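## Task

On the first console, leave the MODE knob pulled out, CHECK switched on, PROGRAM turned to P4 and the lever at CYCLE. The task fails if the UNDER or OVER light ever lights. That happens whenever MODE is out, CHECK is on and the lever is at CYCLE while PROGRAM is anywhere other than P4, so set PROGRAM to P4 before those three are all true. The console is loose on the table: lifting or tilting it noticeably and letting it fall back costs credit. Every control must stay in its place without the robot holding it.

## Robot and tools

Robot: a single UR20-type six-joint arm with a two-finger parallel gripper that opens to 50 mm. Three cameras: cam_head_left, cam_head_right and cam_wrist, each 504x504 pixels.

Frames. The scene frame has its origin on the table top below the arm base. +z is up, and +y is to the left when you face along +x. Result positions are in metres, orientation is a quaternion in w,x,y,z order, and velocities are in m/s and rad/s. The gripper frame has the fingers pointing along its +z and closing along its x. end_effector_position is the point midway between the pads, and the fingertips extend 17.5 mm past it. A flat block sticks out about 9 cm toward the gripper's -y side and turns with it, so watch for it hitting things. At long reach the printed hand position may be somewhat off.

The row (used by both execute_actions and move): 9 numbers, each in [-1, 1], in this order: dx, dy, dz, rx, ry, rz, position, force_limit, speed. The first six are an offset, not a pose. They are expressed in the gripper's own axes and are counted from the gripper pose shown in the most recent result that reports it. Before any result in the scene has reported it, and for any call after the first within a single reply, they count from wherever the robot is when the call starts. 1.0 means 0.6 m for dx, dy, dz and 180 degrees for the rotation. rx, ry, rz together form one rotation vector. An all-zero offset is not a pause: it pulls the gripper back to the reference pose. The last three numbers are absolute finger settings. position: +1 is fully open (50 mm), about -0.65 brings the pads into contact, and -1 means grip (close until stopped). force_limit: -1 is about 20 N per pad, 0 about 102 N, +1 about 185 N, and the actual grip can run about 17 % higher. speed: -1 is 20 mm/s, 0 is 85 mm/s, +1 is 150 mm/s. A changed force_limit or speed only applies once position is changed by at least 0.01.

execute_actions(actions, pictures): actions holds at most one item. An empty list only reports the state. {"rows": [...], "steps": n} plays 1 to 15 rows, one per 1/30 s step, with n up to 15 (the default is 15). If there are fewer rows than steps, the last row repeats. Every row counts from the same reference pose, not from the row before it. {"steps": n} with no rows waits up to 300 steps, measured from the previous result. pictures is a boolean that controls whether images are attached.

move(target, speed, stop_force): target is one row as above. The gripper travels in a straight line for 0.5 to 10 s; a longer path gets cut off at 10 s. speed is in m/s from 0.002 to 0.5 (default 0.25), and turning is capped at twice that figure in rad/s. stop_force (optional, 14 to 160 N) ends the path when the wrist sensor feels that much extra push against the direction of travel for 2 steps; the gripper then backs up 2 steps and holds. This only works reliably when moving very slowly and without turning. Leave it out when pulling away from something you are touching. The result ends with a move: line giving how it ended (done, contact, off_target, moving, held, fault), which limits acted (paced means the sent pose was clipped; held means some steps were blocked), and the remaining distance to the target. The path does not avoid obstacles, and the gripper can lag behind it or overshoot the set speed.

wait(seconds): 0 to 10 s, sends no new command. zoom_image(camera, region): region is [x0, y0, x1, y1] in pixels, at most 504 by 504, with the origin at the top-left; it returns a closer view of that camera's latest image. read_manual(section): returns only the licence texts. finished_scene(scene): scene number 1 or 2.

Motion limits: on each step the command is clipped to within 100 mm and 16 degrees of the measured pose. When both cannot be met, position takes priority over orientation. Commands are smoothed with about 0.17 s of lag. After an action ends, the arm only continues to the last clipped pose, so read the pose in the result and send the rest. Hand target shows the pose the controller is currently driving toward. Joint limits: the elbow runs from 0 to 3.142 rad, and the other joints are listed as pan ±3.142 and the rest ±6.283.

Result lines: a pose unreachable line means the clearance check changed or blocked your command, and HELD marks the steps where this happened. object_status: 0 moving, 1 stopped while opening, 2 stopped while closing (a grip), 3 at the commanded opening or pads touching. The opening in mm is roughly (250 - position_measured) x 0.202. Wrist force and Wrist torque are given in the gripper axes, and the force points from the surface back into the arm. Expect offsets up to about 10 N, noise up to about 3.7 N, and saturation near 200 N.

Things to avoid: the arm is stiff, so aiming even slightly past a firm surface can trigger a fault. A fault from joint torque reaching its load limit (wrist joints 96.3 N m) or from 150 N of outside force halts the arm for 10 s. Approach slowly and stop at the contact point. Do not lift, tilt or shove the loose console, and do not knock anything off the table. Long holds under load heat the motors: a MOTOR HOT warning appears at 70 °C, and at 85 °C the brakes lock until the motors cool. Release controls and back off so that nothing depends on the gripper holding it.

Each tool is called after "Call:" in YAML: its name, and indented under it one key for each argument.

## Session

Call:
execute_actions:
  actions: []

Scene clock: 0.00 s of 5400.00 s.
end_effector_position=(+0.8821, +0.2705, +0.2000) position_measured=3 object_status=3 end_effector_quat_wxyz=(-0.083, -0.266, +0.944, -0.176) end_effector_velocity=(-0.001, -0.000, +0.000) end_effector_angular_velocity=(-0.001, +0.001, -0.001)
Joint positions: [ 0.224 -1.18   2.032 -2.261 -1.929 -1.853]
Joint velocities: [-0.    -0.001  0.     0.002 -0.001  0.001]
Motor temperatures (°C, as the motors report them): [28 28 29 35 31 33]
Wrist force (N, on the end effector, along its own x y z axes, offset not removed): no reading
Wrist torque (N m, same axes, about the end effector's origin, offset not removed): no reading
Hand target: +0.882, +0.270, +0.200; -0.083, -0.266, +0.944, -0.176

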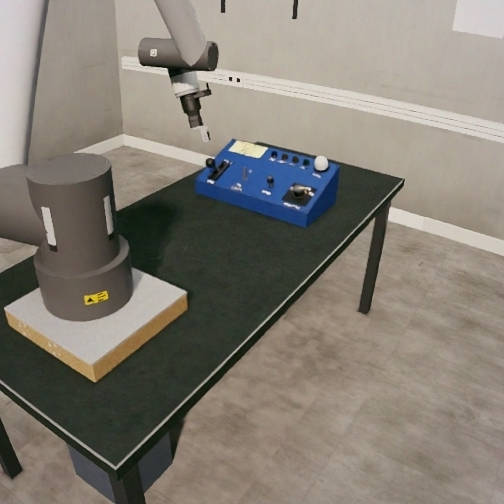

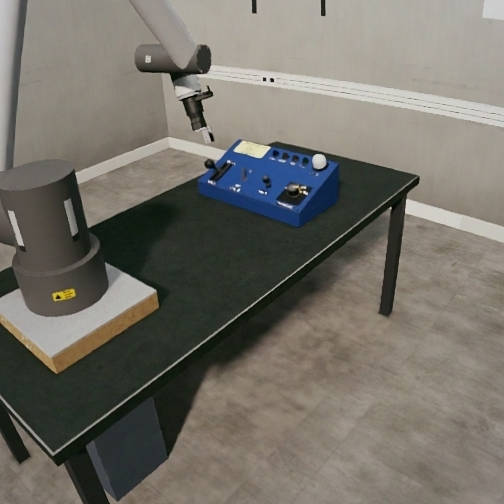

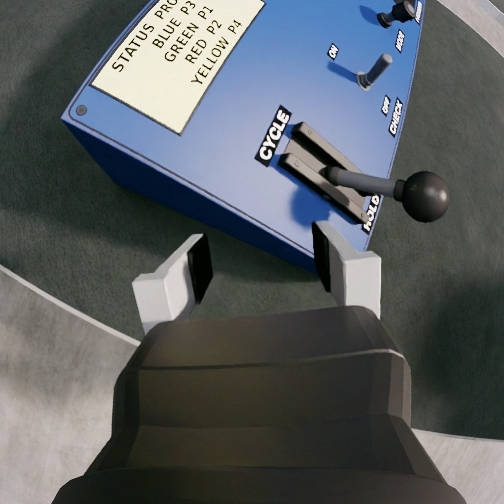

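Call:
zoom_image:
  camera: "cam_head_left"
  region: [180, 120, 360, 240]

Call:
zoom_image:
  camera: "cam_head_right"
  region: [180, 120, 360, 240]

Call:
zoom_image:
  camera: "cam_wrist"
  region: [60, 0, 460, 260]

Region (180, 120, 360, 240) of cam_head_left's 504x504 image, scaled by 2.800, with more detail than that image has.

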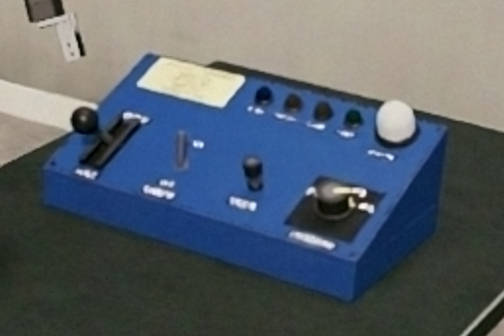

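Region (180, 120, 360, 240) of cam_head_right's 504x504 image, scaled by 2.800, with more detail than that image has.

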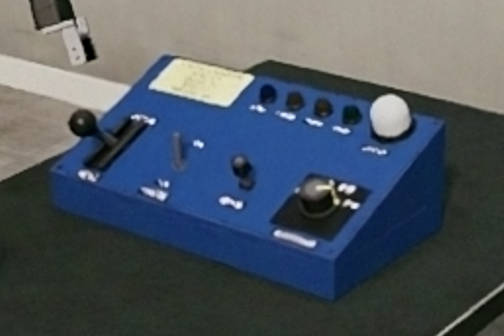

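Region (60, 0, 460, 260) of cam_wrist's 504x504 image, scaled by 1.260, with more detail than that image has; it fills the top 328 rows of this view, and the rest is white.

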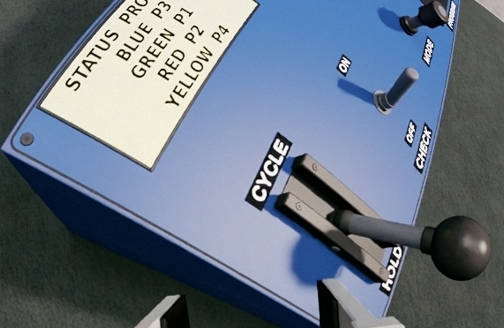

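Call:
move:
  target: [0.13,-0.34,-0.22,0,0,0,1,0,0]

Call:
zoom_image:
  camera: "cam_wrist"
  region: [0, 0, 504, 330]

Scene clock: 12.13 s of 5400.00 s.
end_effector_position=(+0.9336, +0.1207, +0.3997) position_measured=3 object_status=3 end_effector_quat_wxyz=(-0.083, -0.266, +0.944, -0.176) end_effector_velocity=(+0.001, -0.001, +0.001) end_effector_angular_velocity=(-0.000, -0.001, +0.000)
Joint positions: [ 0.061 -1.344  1.927 -2.055 -1.95  -2.025]
Joint velocities: [-0.001 -0.001 -0.001 -0.    -0.    -0.001]
Motor temperatures (°C, as the motors report them): [28 28 29 35 31 33]
Wrist force (N, on the end effector, along its own x y z axes, offset not removed): [2.1 -2.6 -1.0]
Wrist torque (N m, same axes, about the end effector's origin, offset not removed): [-0.78 -0.45 0.41]
Hand target: +0.934, +0.121, +0.400; -0.083, -0.266, +0.944, -0.176
Off the commanded pose: 0.001 m, 0 deg.
After step 90, 7.60 s passed at rest.
move: done

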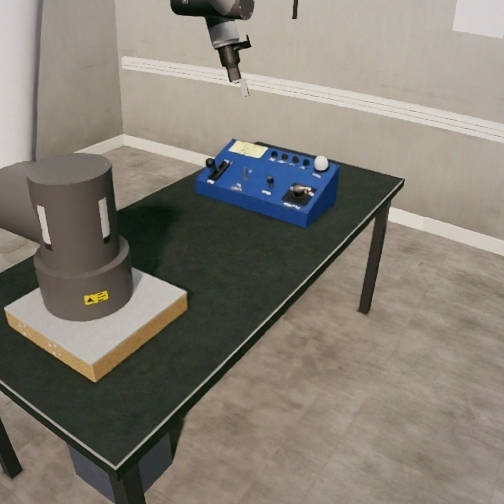

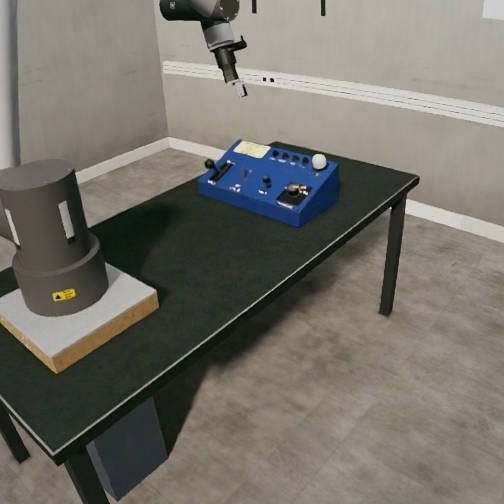

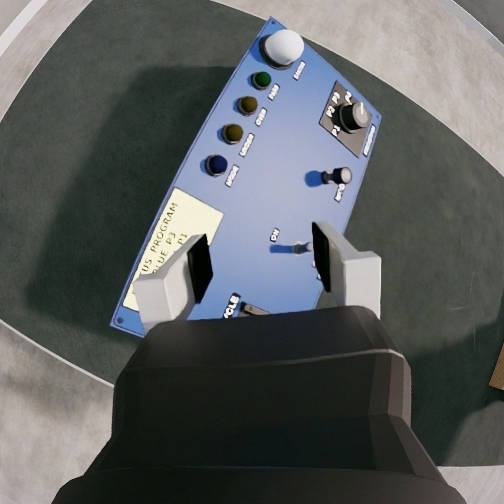

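Region (0, 0, 504, 330) of cam_wrist's 504x504 image, scaled by 1.000; it fills the top 330 rows of this view, and the rest is white.

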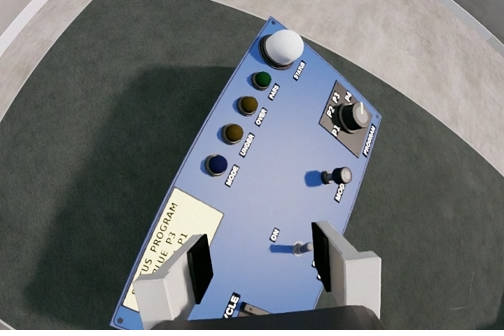

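Call:
move:
  target: [0.077,-0.15,0.248,-0.089,-0.177,0.108,1,0,0]

Scene clock: 24.60 s of 5400.00 s.
end_effector_position=(+0.9327, -0.0283, +0.2995) position_measured=3 object_status=3 end_effector_quat_wxyz=(+0.171, -0.129, +0.976, +0.024) end_effector_velocity=(+0.000, -0.001, -0.001) end_effector_angular_velocity=(+0.005, -0.003, -0.002)
Joint positions: [-0.309 -1.379  2.25  -2.738 -1.388 -2.101]
Joint velocities: [-0.003  0.001  0.002 -0.006  0.006  0.001]
Motor temperatures (°C, as the motors report them): [28 28 29 35 31 33]
Wrist force (N, on the end effector, along its own x y z axes, offset not removed): [4.5 -1.3 0.0]
Wrist torque (N m, same axes, about the end effector's origin, offset not removed): [-0.54 -0.88 0.44]
Hand target: +0.933, -0.028, +0.299; +0.171, -0.129, +0.976, +0.024
Off the commanded pose: 0.001 m, 0 deg.
After step 90, 7.57 s passed at rest.
move: done

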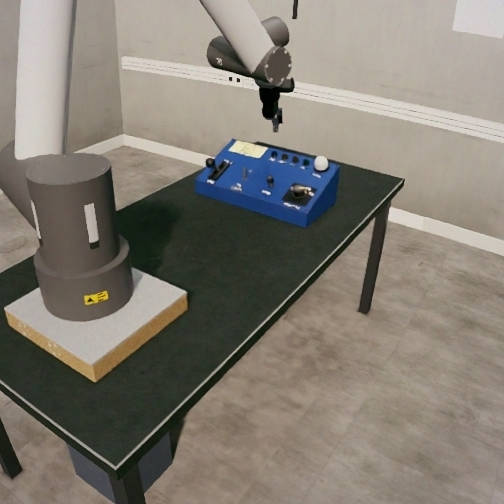

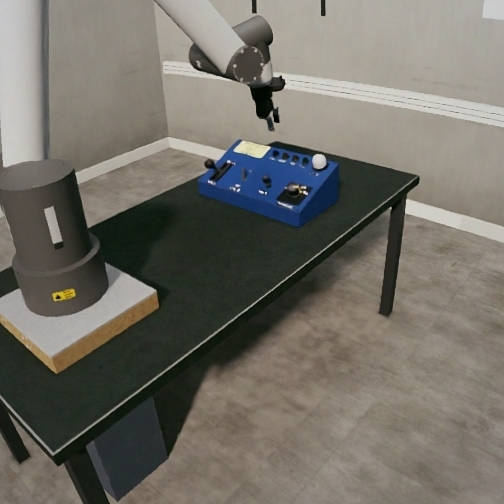

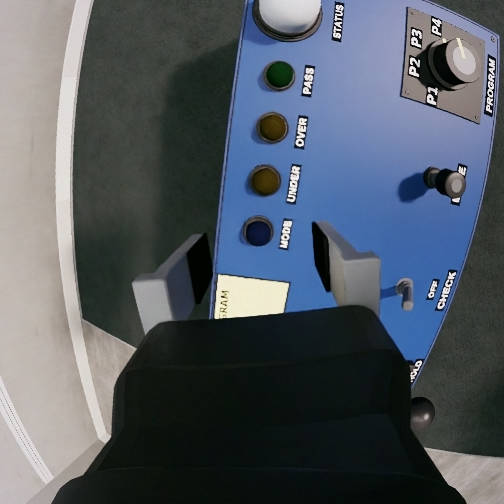

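Call:
move:
  target: [0.32,-0.037,0.18,0,0,0,1,0,0]

Scene clock: 32.53 s of 5400.00 s.
end_effector_position=(+0.7999, -0.0867, +0.1332) position_measured=3 object_status=3 end_effector_quat_wxyz=(+0.171, -0.129, +0.976, +0.024) end_effector_velocity=(-0.002, -0.001, -0.001) end_effector_angular_velocity=(-0.001, +0.001, -0.001)
Joint positions: [-0.451 -1.252  2.501 -3.09  -1.348 -2.24 ]
Joint velocities: [-0.001  0.001  0.002 -0.002 -0.001 -0.001]
Motor temperatures (°C, as the motors report them): [28 28 29 35 31 33]
Wrist force (N, on the end effector, along its own x y z axes, offset not removed): [-100.2 -10.6 -50.3]
Wrist torque (N m, same axes, about the end effector's origin, offset not removed): [-0.67 -0.15 1.62]
Hand target: +0.800, -0.087, +0.133; +0.171, -0.129, +0.976, +0.024
Off the commanded pose: 0.001 m, 0 deg.
After step 90, 3.47 s passed at rest.
move: done

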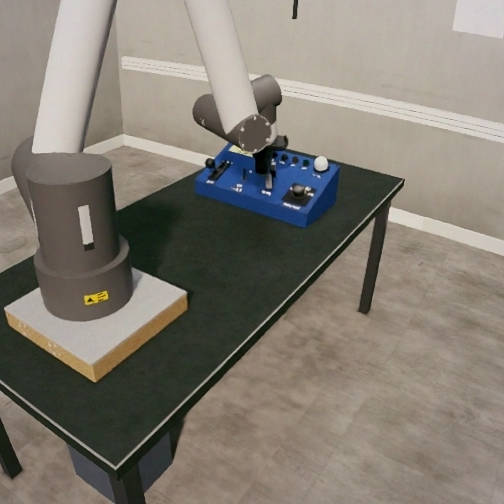

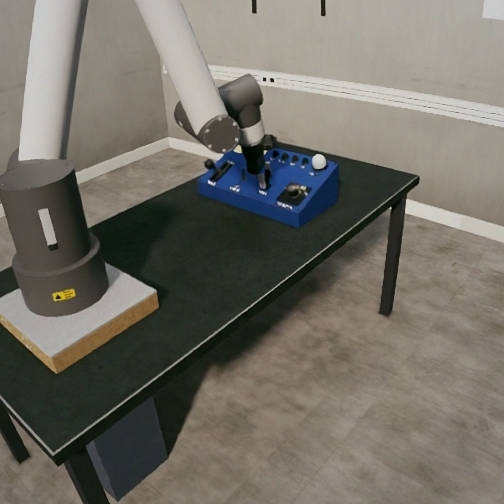

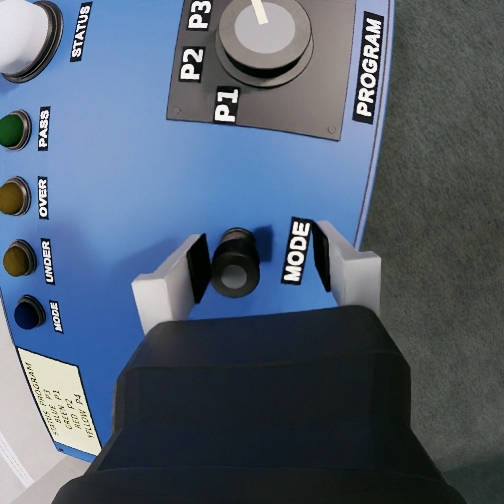

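Contact; closer than thought. Back off.

Call:
move:
  target: [-0.03,0,-0.06,0,0,0,1,0,0]
  speed: 0.03

Scene clock: 35.80 s of 5400.00 s.
end_effector_position=(+0.8044, -0.0856, +0.1730) position_measured=3 object_status=3 end_effector_quat_wxyz=(+0.171, -0.129, +0.976, +0.024) end_effector_velocity=(-0.000, +0.000, +0.001) end_effector_angular_velocity=(+0.000, +0.000, -0.000)
Joint positions: [-0.446 -1.32   2.48  -3.002 -1.349 -2.235]
Joint velocities: [ 0.    -0.002 -0.     0.002  0.     0.001]
Motor temperatures (°C, as the motors report them): [28 28 29 35 31 33]
Wrist force (N, on the end effector, along its own x y z axes, offset not removed): [3.1 -1.9 -1.0]
Wrist torque (N m, same axes, about the end effector's origin, offset not removed): [-0.60 -0.51 0.45]
Hand target: +0.804, -0.086, +0.173; +0.171, -0.129, +0.976, +0.024
Off the commanded pose: 0.000 m, 0 deg.
move: done

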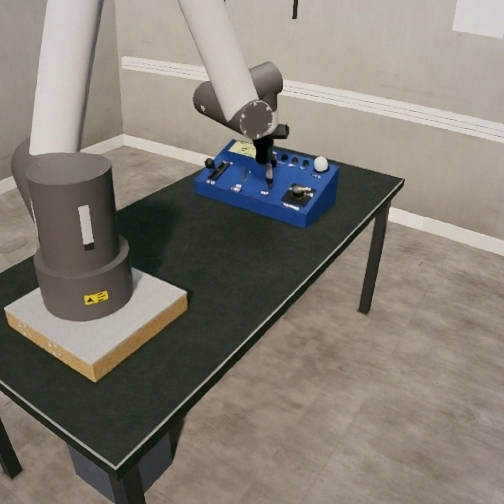

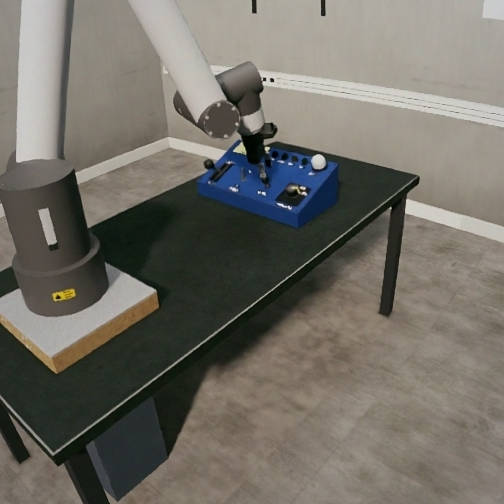

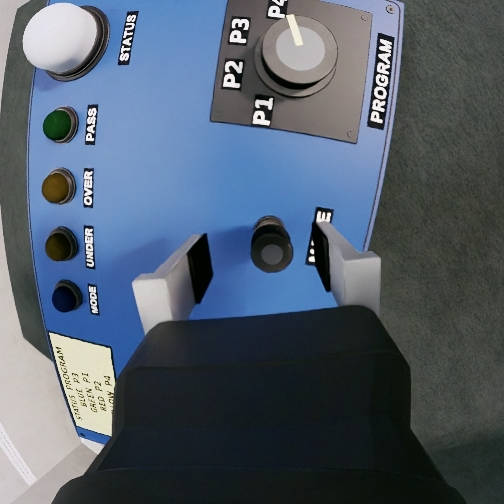

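Call:
move:
  target: [0.012,0,0.09,0,0,0,1,0,0]
  speed: 0.03

Call:
move:
  target: [0,0,0.08,0,0,0,1,0,0]
  speed: 0.006
  stop_force: 15

Scene clock: 44.93 s of 5400.00 s.
end_effector_position=(+0.8156, -0.0824, +0.1200) position_measured=3 object_status=3 end_effector_quat_wxyz=(+0.171, -0.129, +0.976, +0.024) end_effector_velocity=(+0.000, +0.000, -0.001) end_effector_angular_velocity=(-0.001, +0.000, +0.001)
Joint positions: [-0.435 -1.217  2.485 -3.111 -1.352 -2.224]
Joint velocities: [ 0.     0.002  0.    -0.002 -0.001 -0.   ]
Motor temperatures (°C, as the motors report them): [28 28 29 35 31 33]
Wrist force (N, on the end effector, along its own x y z axes, offset not removed): [1.9 -3.2 0.0]
Wrist torque (N m, same axes, about the end effector's origin, offset not removed): [-0.81 -0.37 0.46]
Hand target: +0.816, -0.082, +0.120; +0.171, -0.129, +0.976, +0.024
Off the commanded pose: 0.000 m, 0 deg.
After step 90, 4.00 s passed at rest.
move: done

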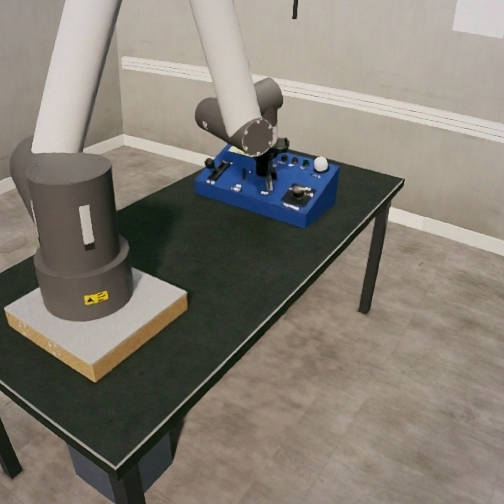

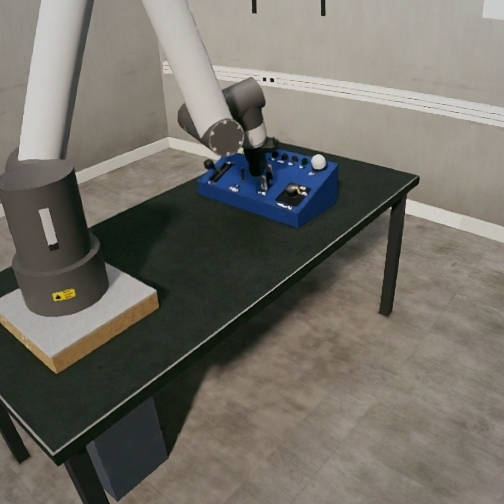

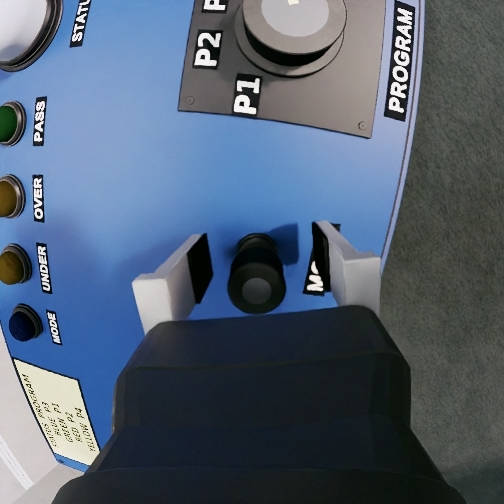

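Scene clock: 48.20 s of 5400.00 s.
end_effector_position=(+0.8213, -0.0807, +0.1037) position_measured=3 object_status=3 end_effector_quat_wxyz=(+0.171, -0.129, +0.976, +0.024) end_effector_velocity=(-0.001, -0.000, +0.001) end_effector_angular_velocity=(+0.001, +0.002, -0.001)
Joint positions: [-0.429 -1.184  2.481 -3.142 -1.354 -2.219]
Joint velocities: [-0.001 -0.003 -0.     0.005 -0.     0.   ]
Motor temperatures (°C, as the motors report them): [28 28 29 35 31 33]
Wrist force (N, on the end effector, along its own x y z axes, offset not removed): [11.3 2.4 -37.4]
Wrist torque (N m, same axes, about the end effector's origin, offset not removed): [-0.49 -1.33 0.38]
Hand target: +0.821, -0.081, +0.104; +0.171, -0.129, +0.976, +0.024
Off the commanded pose: 0.031 m, 0 deg.
move: contact

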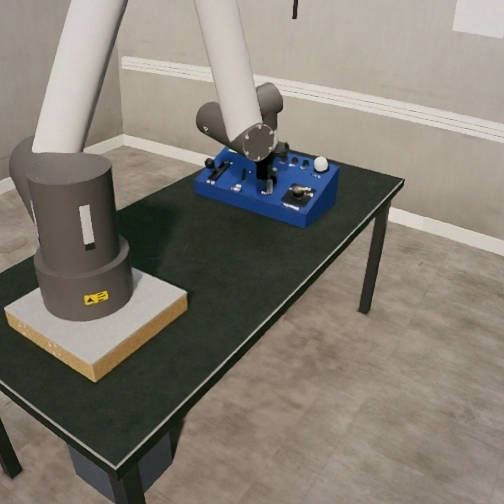

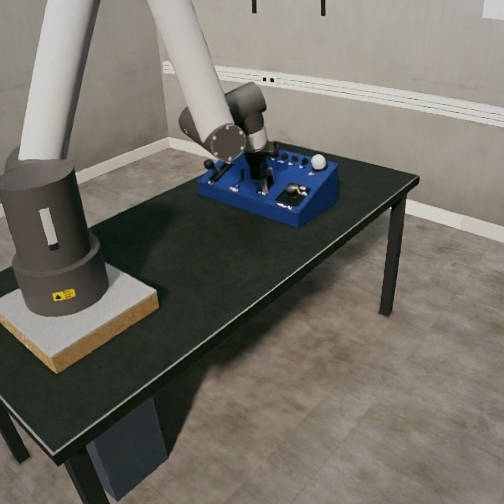

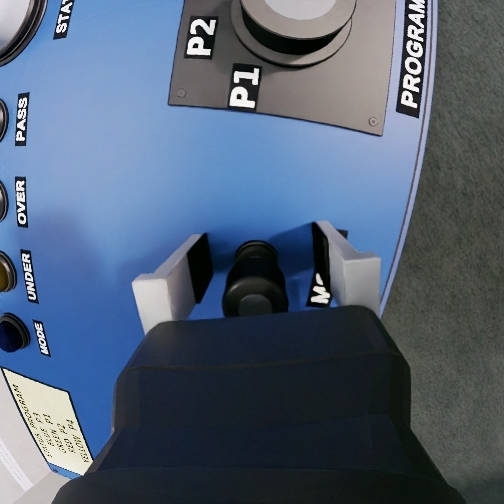

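Call:
move:
  target: [0,0.012,-0.008,0,0,0,1,0,0]
  speed: 0.02

Call:
move:
  target: [0,0,0,0,0,0,-1,-0.6,0]

Call:
move:
  target: [0,0,-0.05,0,0,0,-1,-0.6,0]
  speed: 0.006
  stop_force: 25

Scene clock: 51.70 s of 5400.00 s.
end_effector_position=(+0.8179, -0.0744, +0.1082) position_measured=3 object_status=3 end_effector_quat_wxyz=(+0.171, -0.129, +0.976, +0.024) end_effector_velocity=(-0.001, +0.001, +0.000) end_effector_angular_velocity=(+0.001, +0.001, -0.001)
Joint positions: [-0.423 -1.194  2.486 -3.138 -1.356 -2.212]
Joint velocities: [ 0.001 -0.001  0.001  0.002 -0.001  0.002]
Motor temperatures (°C, as the motors report them): [28 28 29 35 31 33]
Wrist force (N, on the end effector, along its own x y z axes, offset not removed): [2.4 -0.4 0.6]
Wrist torque (N m, same axes, about the end effector's origin, offset not removed): [-0.26 -0.47 0.41]
Hand target: +0.818, -0.074, +0.108; +0.171, -0.129, +0.976, +0.024
Off the commanded pose: 0.000 m, 0 deg.
move: done

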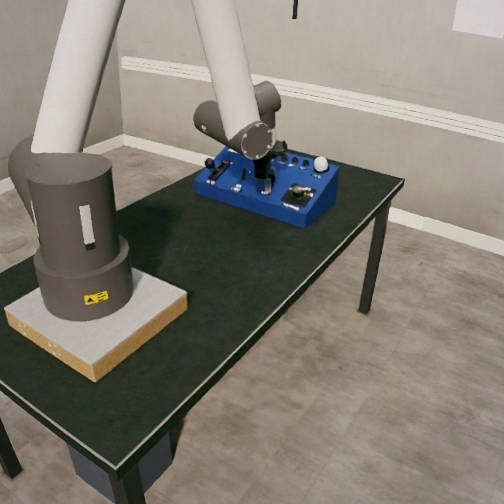

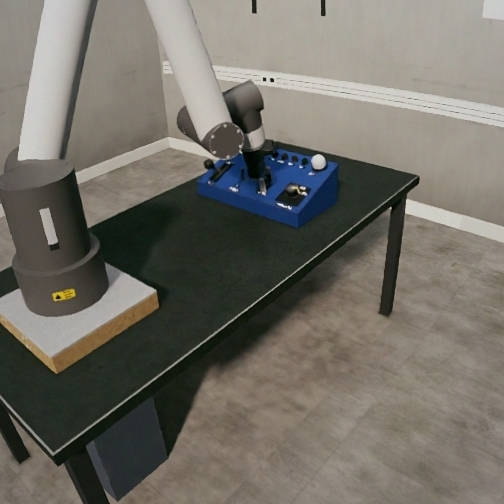

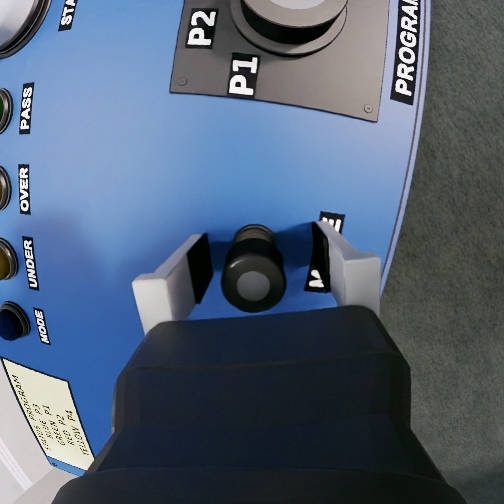

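Scene clock: 52.23 s of 5400.00 s.
end_effector_position=(+0.8181, -0.0743, +0.1084) position_measured=131 object_status=2 end_effector_quat_wxyz=(+0.172, -0.129, +0.976, +0.024) end_effector_velocity=(-0.000, -0.000, -0.000) end_effector_angular_velocity=(+0.001, +0.002, -0.001)
Joint positions: [-0.423 -1.194  2.486 -3.139 -1.356 -2.212]
Joint velocities: [-0.    -0.    -0.     0.002  0.     0.   ]
Motor temperatures (°C, as the motors report them): [28 28 29 35 31 33]
Wrist force (N, on the end effector, along its own x y z axes, offset not removed): [-35.8 2.3 -32.3]
Wrist torque (N m, same axes, about the end effector's origin, offset not removed): [-0.67 0.06 0.51]
Hand target: +0.818, -0.074, +0.108; +0.171, -0.129, +0.976, +0.024
Off the commanded pose: 0.000 m, 0 deg.
move: done

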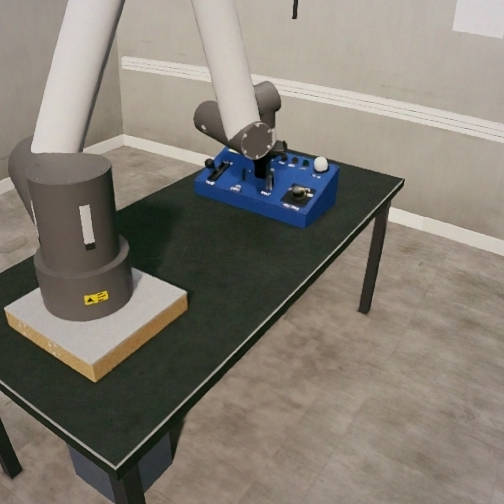

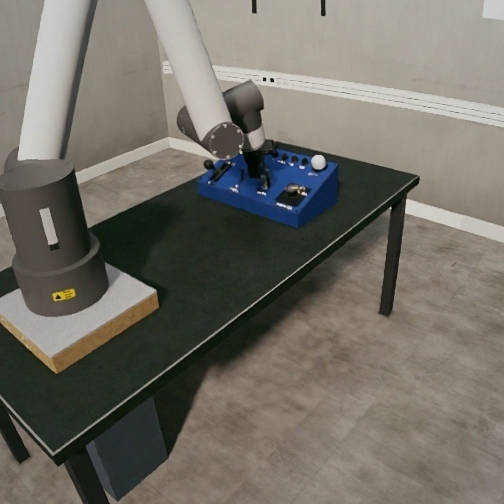

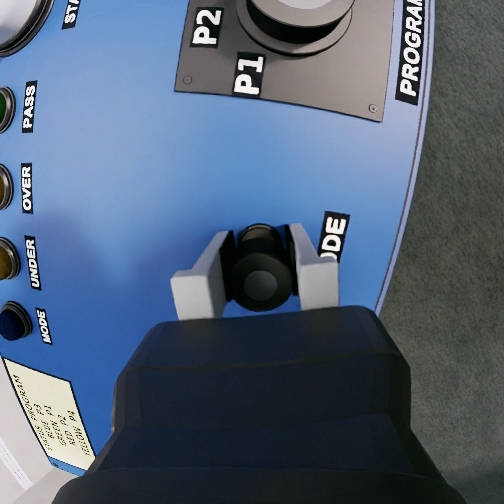

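Scene clock: 52.73 s of 5400.00 s.
end_effector_position=(+0.8180, -0.0744, +0.1087) position_measured=131 object_status=2 end_effector_quat_wxyz=(+0.172, -0.129, +0.976, +0.024) end_effector_velocity=(+0.000, +0.000, -0.001) end_effector_angular_velocity=(-0.000, +0.000, -0.000)
Joint positions: [-0.423 -1.195  2.486 -3.138 -1.356 -2.212]
Joint velocities: [ 0.     0.001 -0.    -0.001 -0.001  0.001]
Motor temperatures (°C, as the motors report them): [28 28 29 35 31 33]
Wrist force (N, on the end effector, along its own x y z axes, offset not removed): [-37.1 -0.6 -2.8]
Wrist torque (N m, same axes, about the end effector's origin, offset not removed): [-0.69 -0.17 0.49]
Hand target: +0.818, -0.074, +0.109; +0.172, -0.129, +0.976, +0.024
Off the commanded pose: 0.030 m, 0 deg.
move: contact

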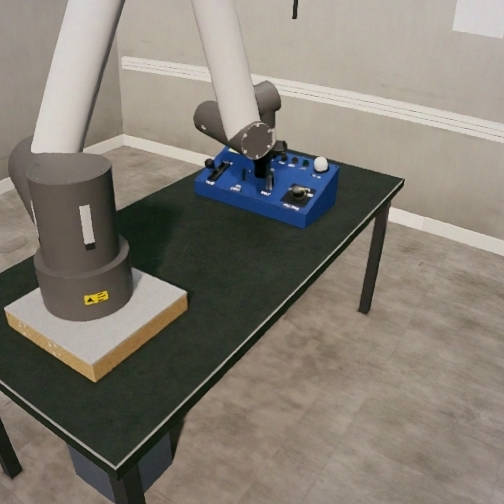

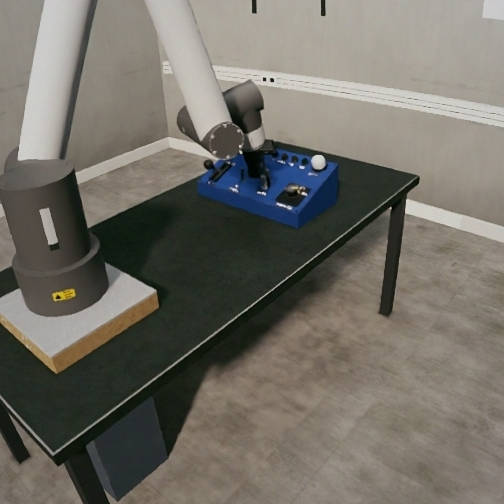

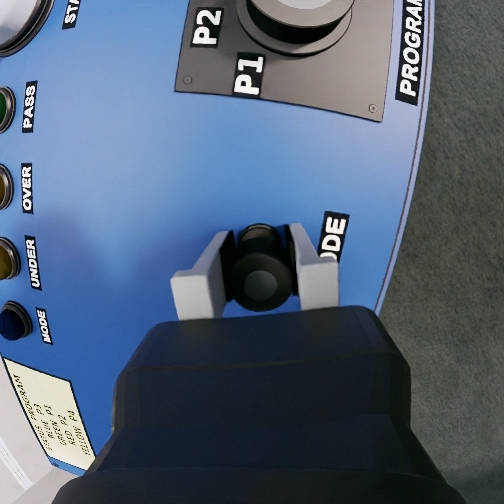

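Call:
move:
  target: [0.003,0,-0.05,0,0,0,-1,-0.6,0]
  speed: 0.006
  stop_force: 25

Scene clock: 57.53 s of 5400.00 s.
end_effector_position=(+0.8116, -0.0762, +0.1231) position_measured=131 object_status=2 end_effector_quat_wxyz=(+0.171, -0.129, +0.976, +0.024) end_effector_velocity=(+0.001, -0.000, -0.001) end_effector_angular_velocity=(-0.000, -0.002, -0.001)
Joint positions: [-0.429 -1.225  2.49  -3.11  -1.354 -2.218]
Joint velocities: [ 0.     0.002  0.    -0.004  0.     0.001]
Motor temperatures (°C, as the motors report them): [28 28 29 35 31 33]
Wrist force (N, on the end effector, along its own x y z axes, offset not removed): [13.6 6.5 1.5]
Wrist torque (N m, same axes, about the end effector's origin, offset not removed): [-0.53 -0.65 0.33]
Hand target: +0.812, -0.076, +0.123; +0.171, -0.129, +0.976, +0.024
Off the commanded pose: 0.014 m, 0 deg.
move: contact

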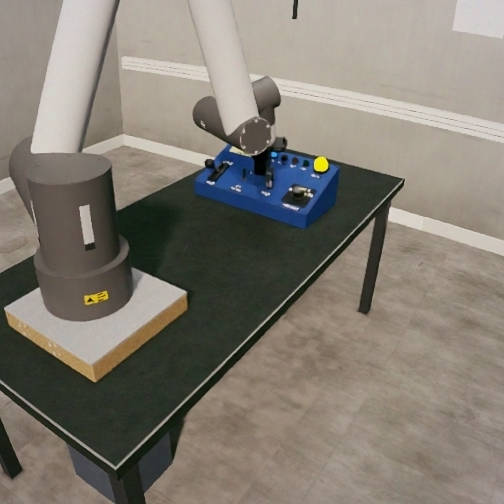

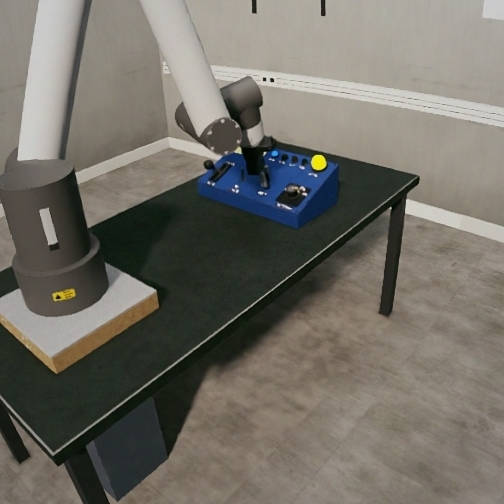

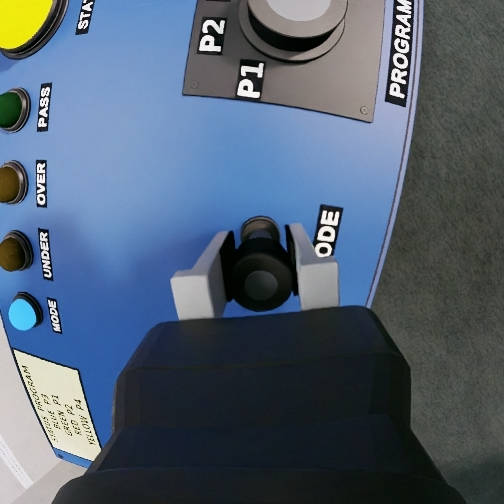

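Call:
move:
  target: [0,0,0,0,0,0,1,0,0]

Call:
move:
  target: [0,0,-0.12,0,0,0,1,0,0]
  speed: 0.1

Call:
move:
  target: [0,0.16,0,0,0,0,1,0,0]
  speed: 0.1

Scene clock: 61.87 s of 5400.00 s.
end_effector_position=(+0.8117, -0.0761, +0.1231) position_measured=3 object_status=3 end_effector_quat_wxyz=(+0.171, -0.129, +0.976, +0.024) end_effector_velocity=(-0.000, -0.000, -0.000) end_effector_angular_velocity=(-0.000, +0.000, +0.000)
Joint positions: [-0.429 -1.225  2.49  -3.11  -1.354 -2.218]
Joint velocities: [-0.  0.  0.  0. -0. -0.]
Motor temperatures (°C, as the motors report them): [28 28 29 35 31 33]
Wrist force (N, on the end effector, along its own x y z axes, offset not removed): [3.4 -1.3 -1.9]
Wrist torque (N m, same axes, about the end effector's origin, offset not removed): [-0.49 -0.60 0.42]
Hand target: +0.812, -0.076, +0.123; +0.171, -0.129, +0.976, +0.024
Off the commanded pose: 0.000 m, 0 deg.
After step 90, 0.63 s passed at rest.
move: done

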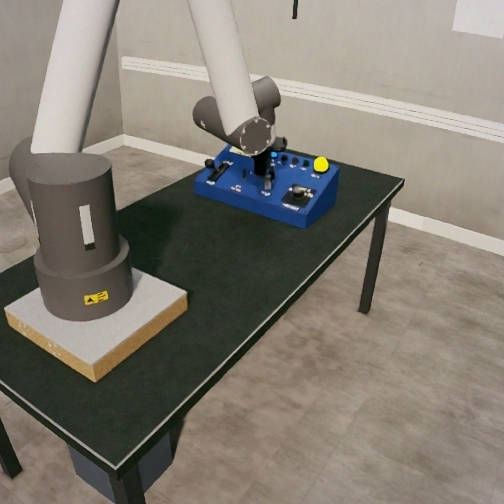

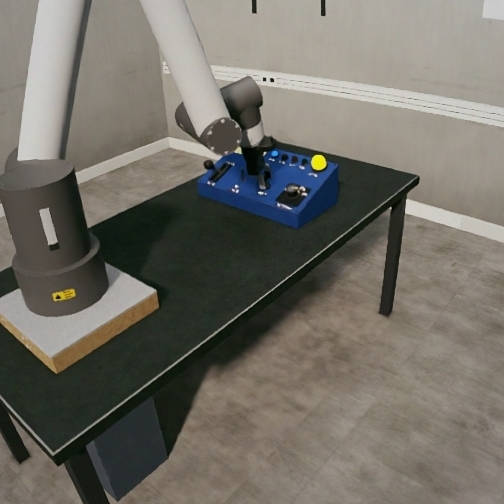

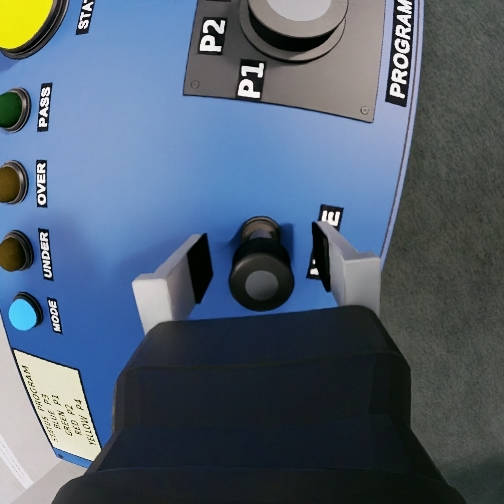

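Scene clock: 63.00 s of 5400.00 s.
end_effector_position=(+0.7880, -0.0826, +0.1905) position_measured=3 object_status=3 end_effector_quat_wxyz=(+0.171, -0.129, +0.976, +0.024) end_effector_velocity=(-0.000, +0.000, +0.001) end_effector_angular_velocity=(+0.001, +0.001, +0.000)
Joint positions: [-0.453 -1.364  2.495 -2.971 -1.348 -2.242]
Joint velocities: [-0.    -0.003 -0.001  0.005  0.001 -0.   ]
Motor temperatures (°C, as the motors report them): [28 28 29 35 31 33]
Wrist force (N, on the end effector, along its own x y z axes, offset not removed): [2.4 -1.4 -0.9]
Wrist torque (N m, same axes, about the end effector's origin, offset not removed): [-0.55 -0.47 0.50]
Hand target: +0.788, -0.083, +0.191; +0.171, -0.129, +0.976, +0.024
Off the commanded pose: 0.000 m, 0 deg.
move: done

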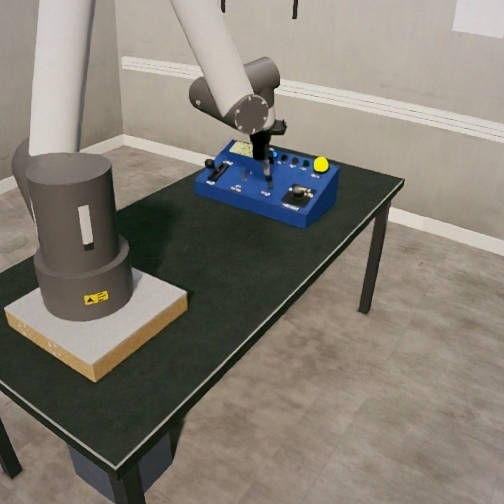

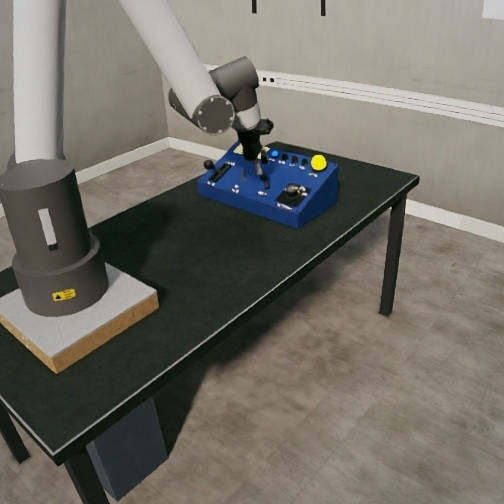

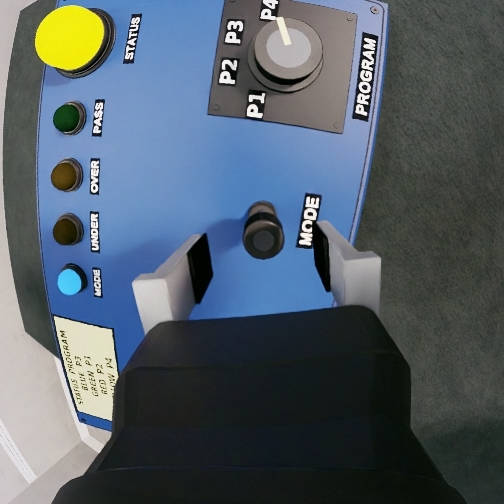

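Scene clock: 64.37 s of 5400.00 s.
end_effector_position=(+0.7629, +0.0098, +0.1907) position_measured=3 object_status=3 end_effector_quat_wxyz=(+0.171, -0.129, +0.976, +0.024) end_effector_velocity=(+0.000, +0.001, +0.000) end_effector_angular_velocity=(-0.000, -0.001, -0.001)
Joint positions: [-0.33  -1.384  2.537 -3.018 -1.382 -2.121]
Joint velocities: [ 0.002  0.     0.    -0.002 -0.001  0.003]
Motor temperatures (°C, as the motors report them): [28 28 29 35 31 33]
Wrist force (N, on the end effector, along its own x y z axes, offset not removed): [4.1 -2.7 -0.4]
Wrist torque (N m, same axes, about the end effector's origin, offset not removed): [-0.75 -0.71 0.44]
Hand target: +0.763, +0.010, +0.191; +0.171, -0.129, +0.976, +0.024
Off the commanded pose: 0.000 m, 0 deg.
move: done

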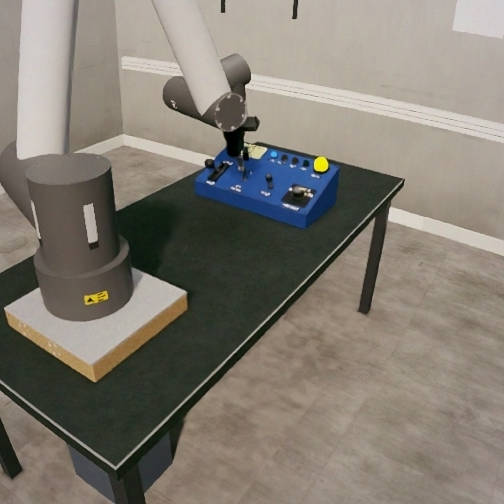

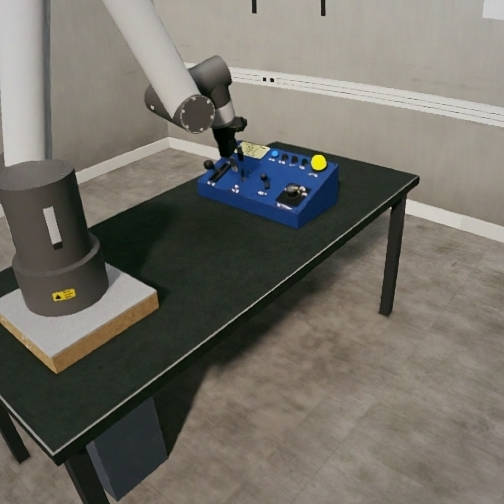

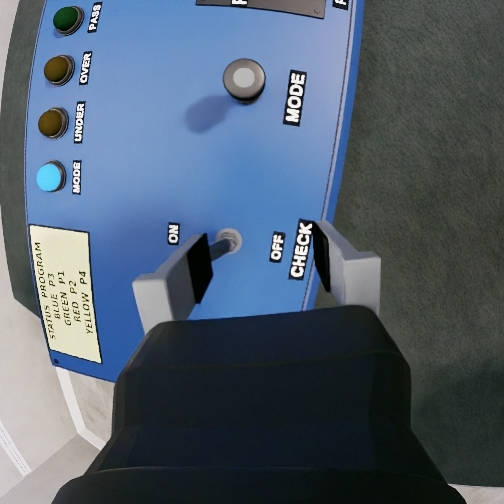

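Call:
move:
  target: [-0.025,-0.04,0,0,0,0,1,0,0]
  speed: 0.1

Call:
zoom_image:
  camera: "cam_wrist"
  region: [130, 180, 380, 340]

Call:
zoom_image:
  camera: "cam_head_left"
  region: [190, 130, 340, 230]

Scene clock: 70.60 s of 5400.00 s.
end_effector_position=(+0.7827, -0.0096, +0.1958) position_measured=3 object_status=3 end_effector_quat_wxyz=(+0.171, -0.129, +0.976, +0.024) end_effector_velocity=(+0.000, -0.001, -0.001) end_effector_angular_velocity=(+0.001, +0.002, +0.000)
Joint positions: [-0.35  -1.376  2.508 -2.992 -1.376 -2.14 ]
Joint velocities: [-0.001  0.001 -0.001  0.003  0.    -0.001]
Motor temperatures (°C, as the motors report them): [28 28 29 35 31 33]
Wrist force (N, on the end effector, along its own x y z axes, offset not removed): [2.7 -2.9 0.1]
Wrist torque (N m, same axes, about the end effector's origin, offset not removed): [-0.86 -0.54 0.46]
Hand target: +0.783, -0.010, +0.196; +0.171, -0.129, +0.976, +0.024
Off the commanded pose: 0.000 m, 0 deg.
After step 90, 2.40 s passed at rest.
move: done

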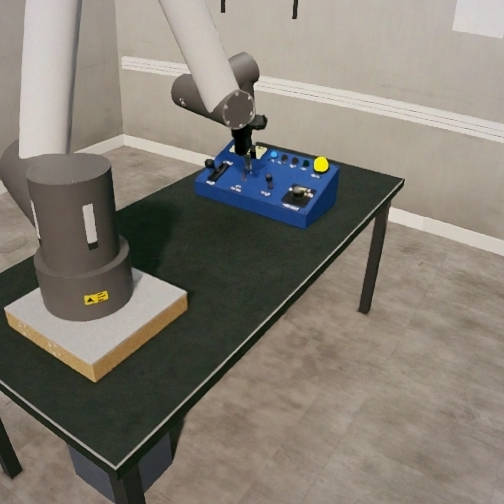

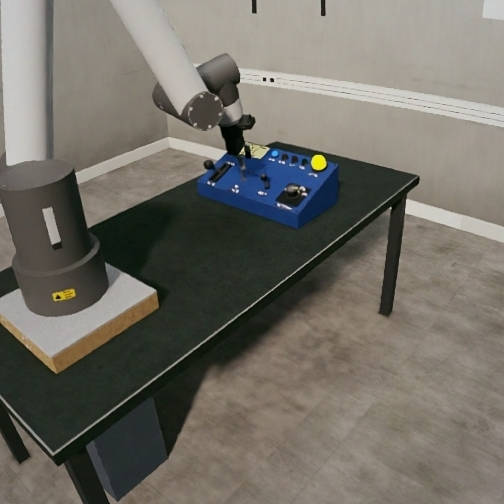

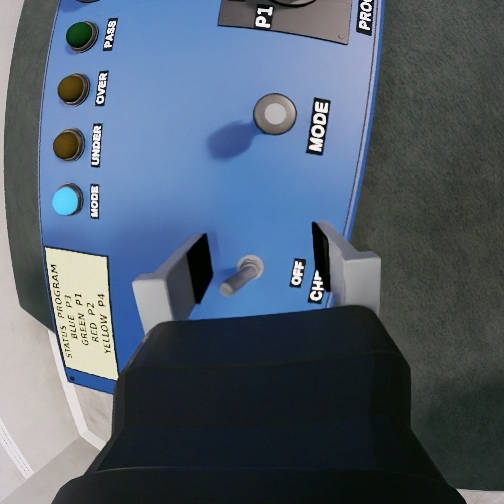

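Region (130, 180, 380, 340) of cam_wrist's 504x504 image, scaled by 2.016, with more detail than that image has; it fills the top 323 rows of this view, and the rest is white.

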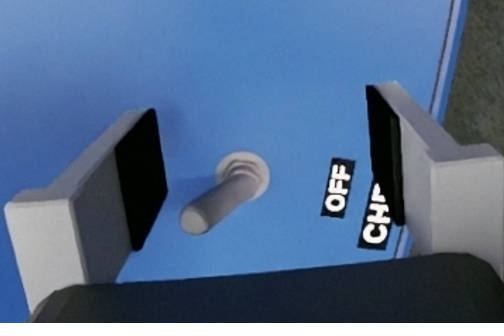

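Region (190, 130, 340, 230) of cam_head_left's 504x504 image, scaled by 3.360, with more detail than that image has.

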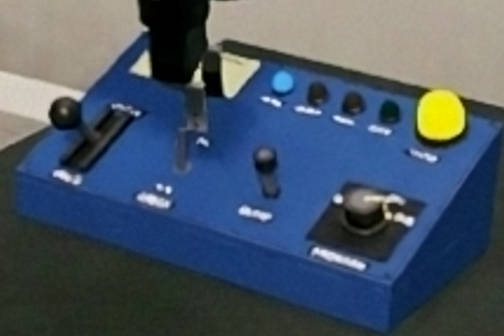

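Call:
move:
  target: [0.05,0.2,-0.07,0,0,0,1,0,0]
  speed: 0.12

Scene clock: 74.63 s of 5400.00 s.
end_effector_position=(+0.7103, +0.0947, +0.2252) position_measured=3 object_status=3 end_effector_quat_wxyz=(+0.171, -0.129, +0.976, +0.023) end_effector_velocity=(-0.001, +0.001, +0.000) end_effector_angular_velocity=(-0.001, +0.001, -0.000)
Joint positions: [-0.212 -1.487  2.579 -2.977 -1.417 -2.007]
Joint velocities: [ 0.002 -0.001  0.001  0.001 -0.001  0.002]
Motor temperatures (°C, as the motors report them): [28 28 29 35 31 33]
Wrist force (N, on the end effector, along its own x y z axes, offset not removed): [3.1 -2.7 -1.6]
Wrist torque (N m, same axes, about the end effector's origin, offset not removed): [-0.75 -0.59 0.45]
Hand target: +0.710, +0.095, +0.225; +0.171, -0.129, +0.976, +0.023
Off the commanded pose: 0.000 m, 0 deg.
move: done

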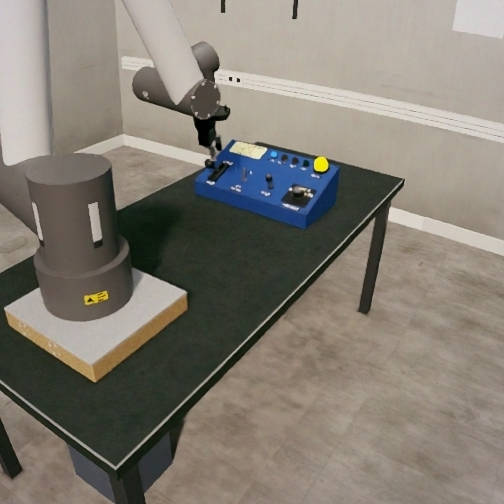

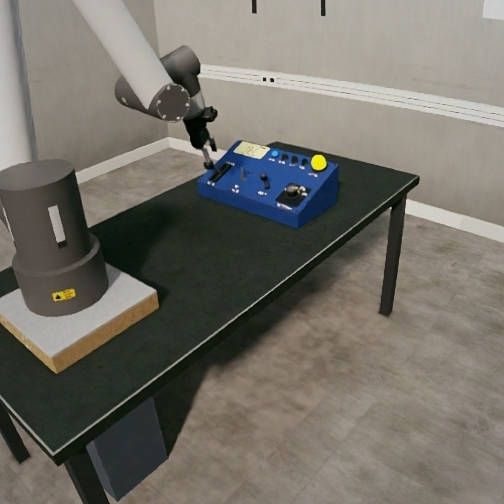

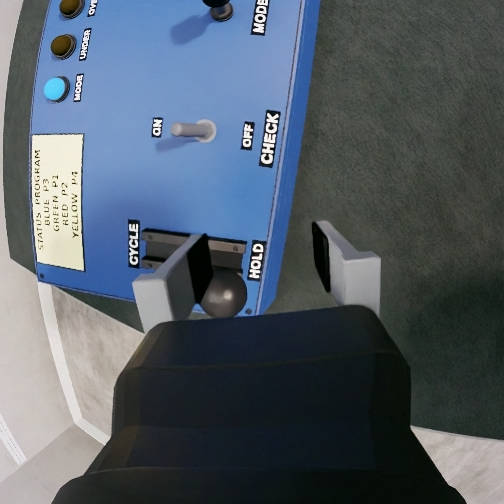

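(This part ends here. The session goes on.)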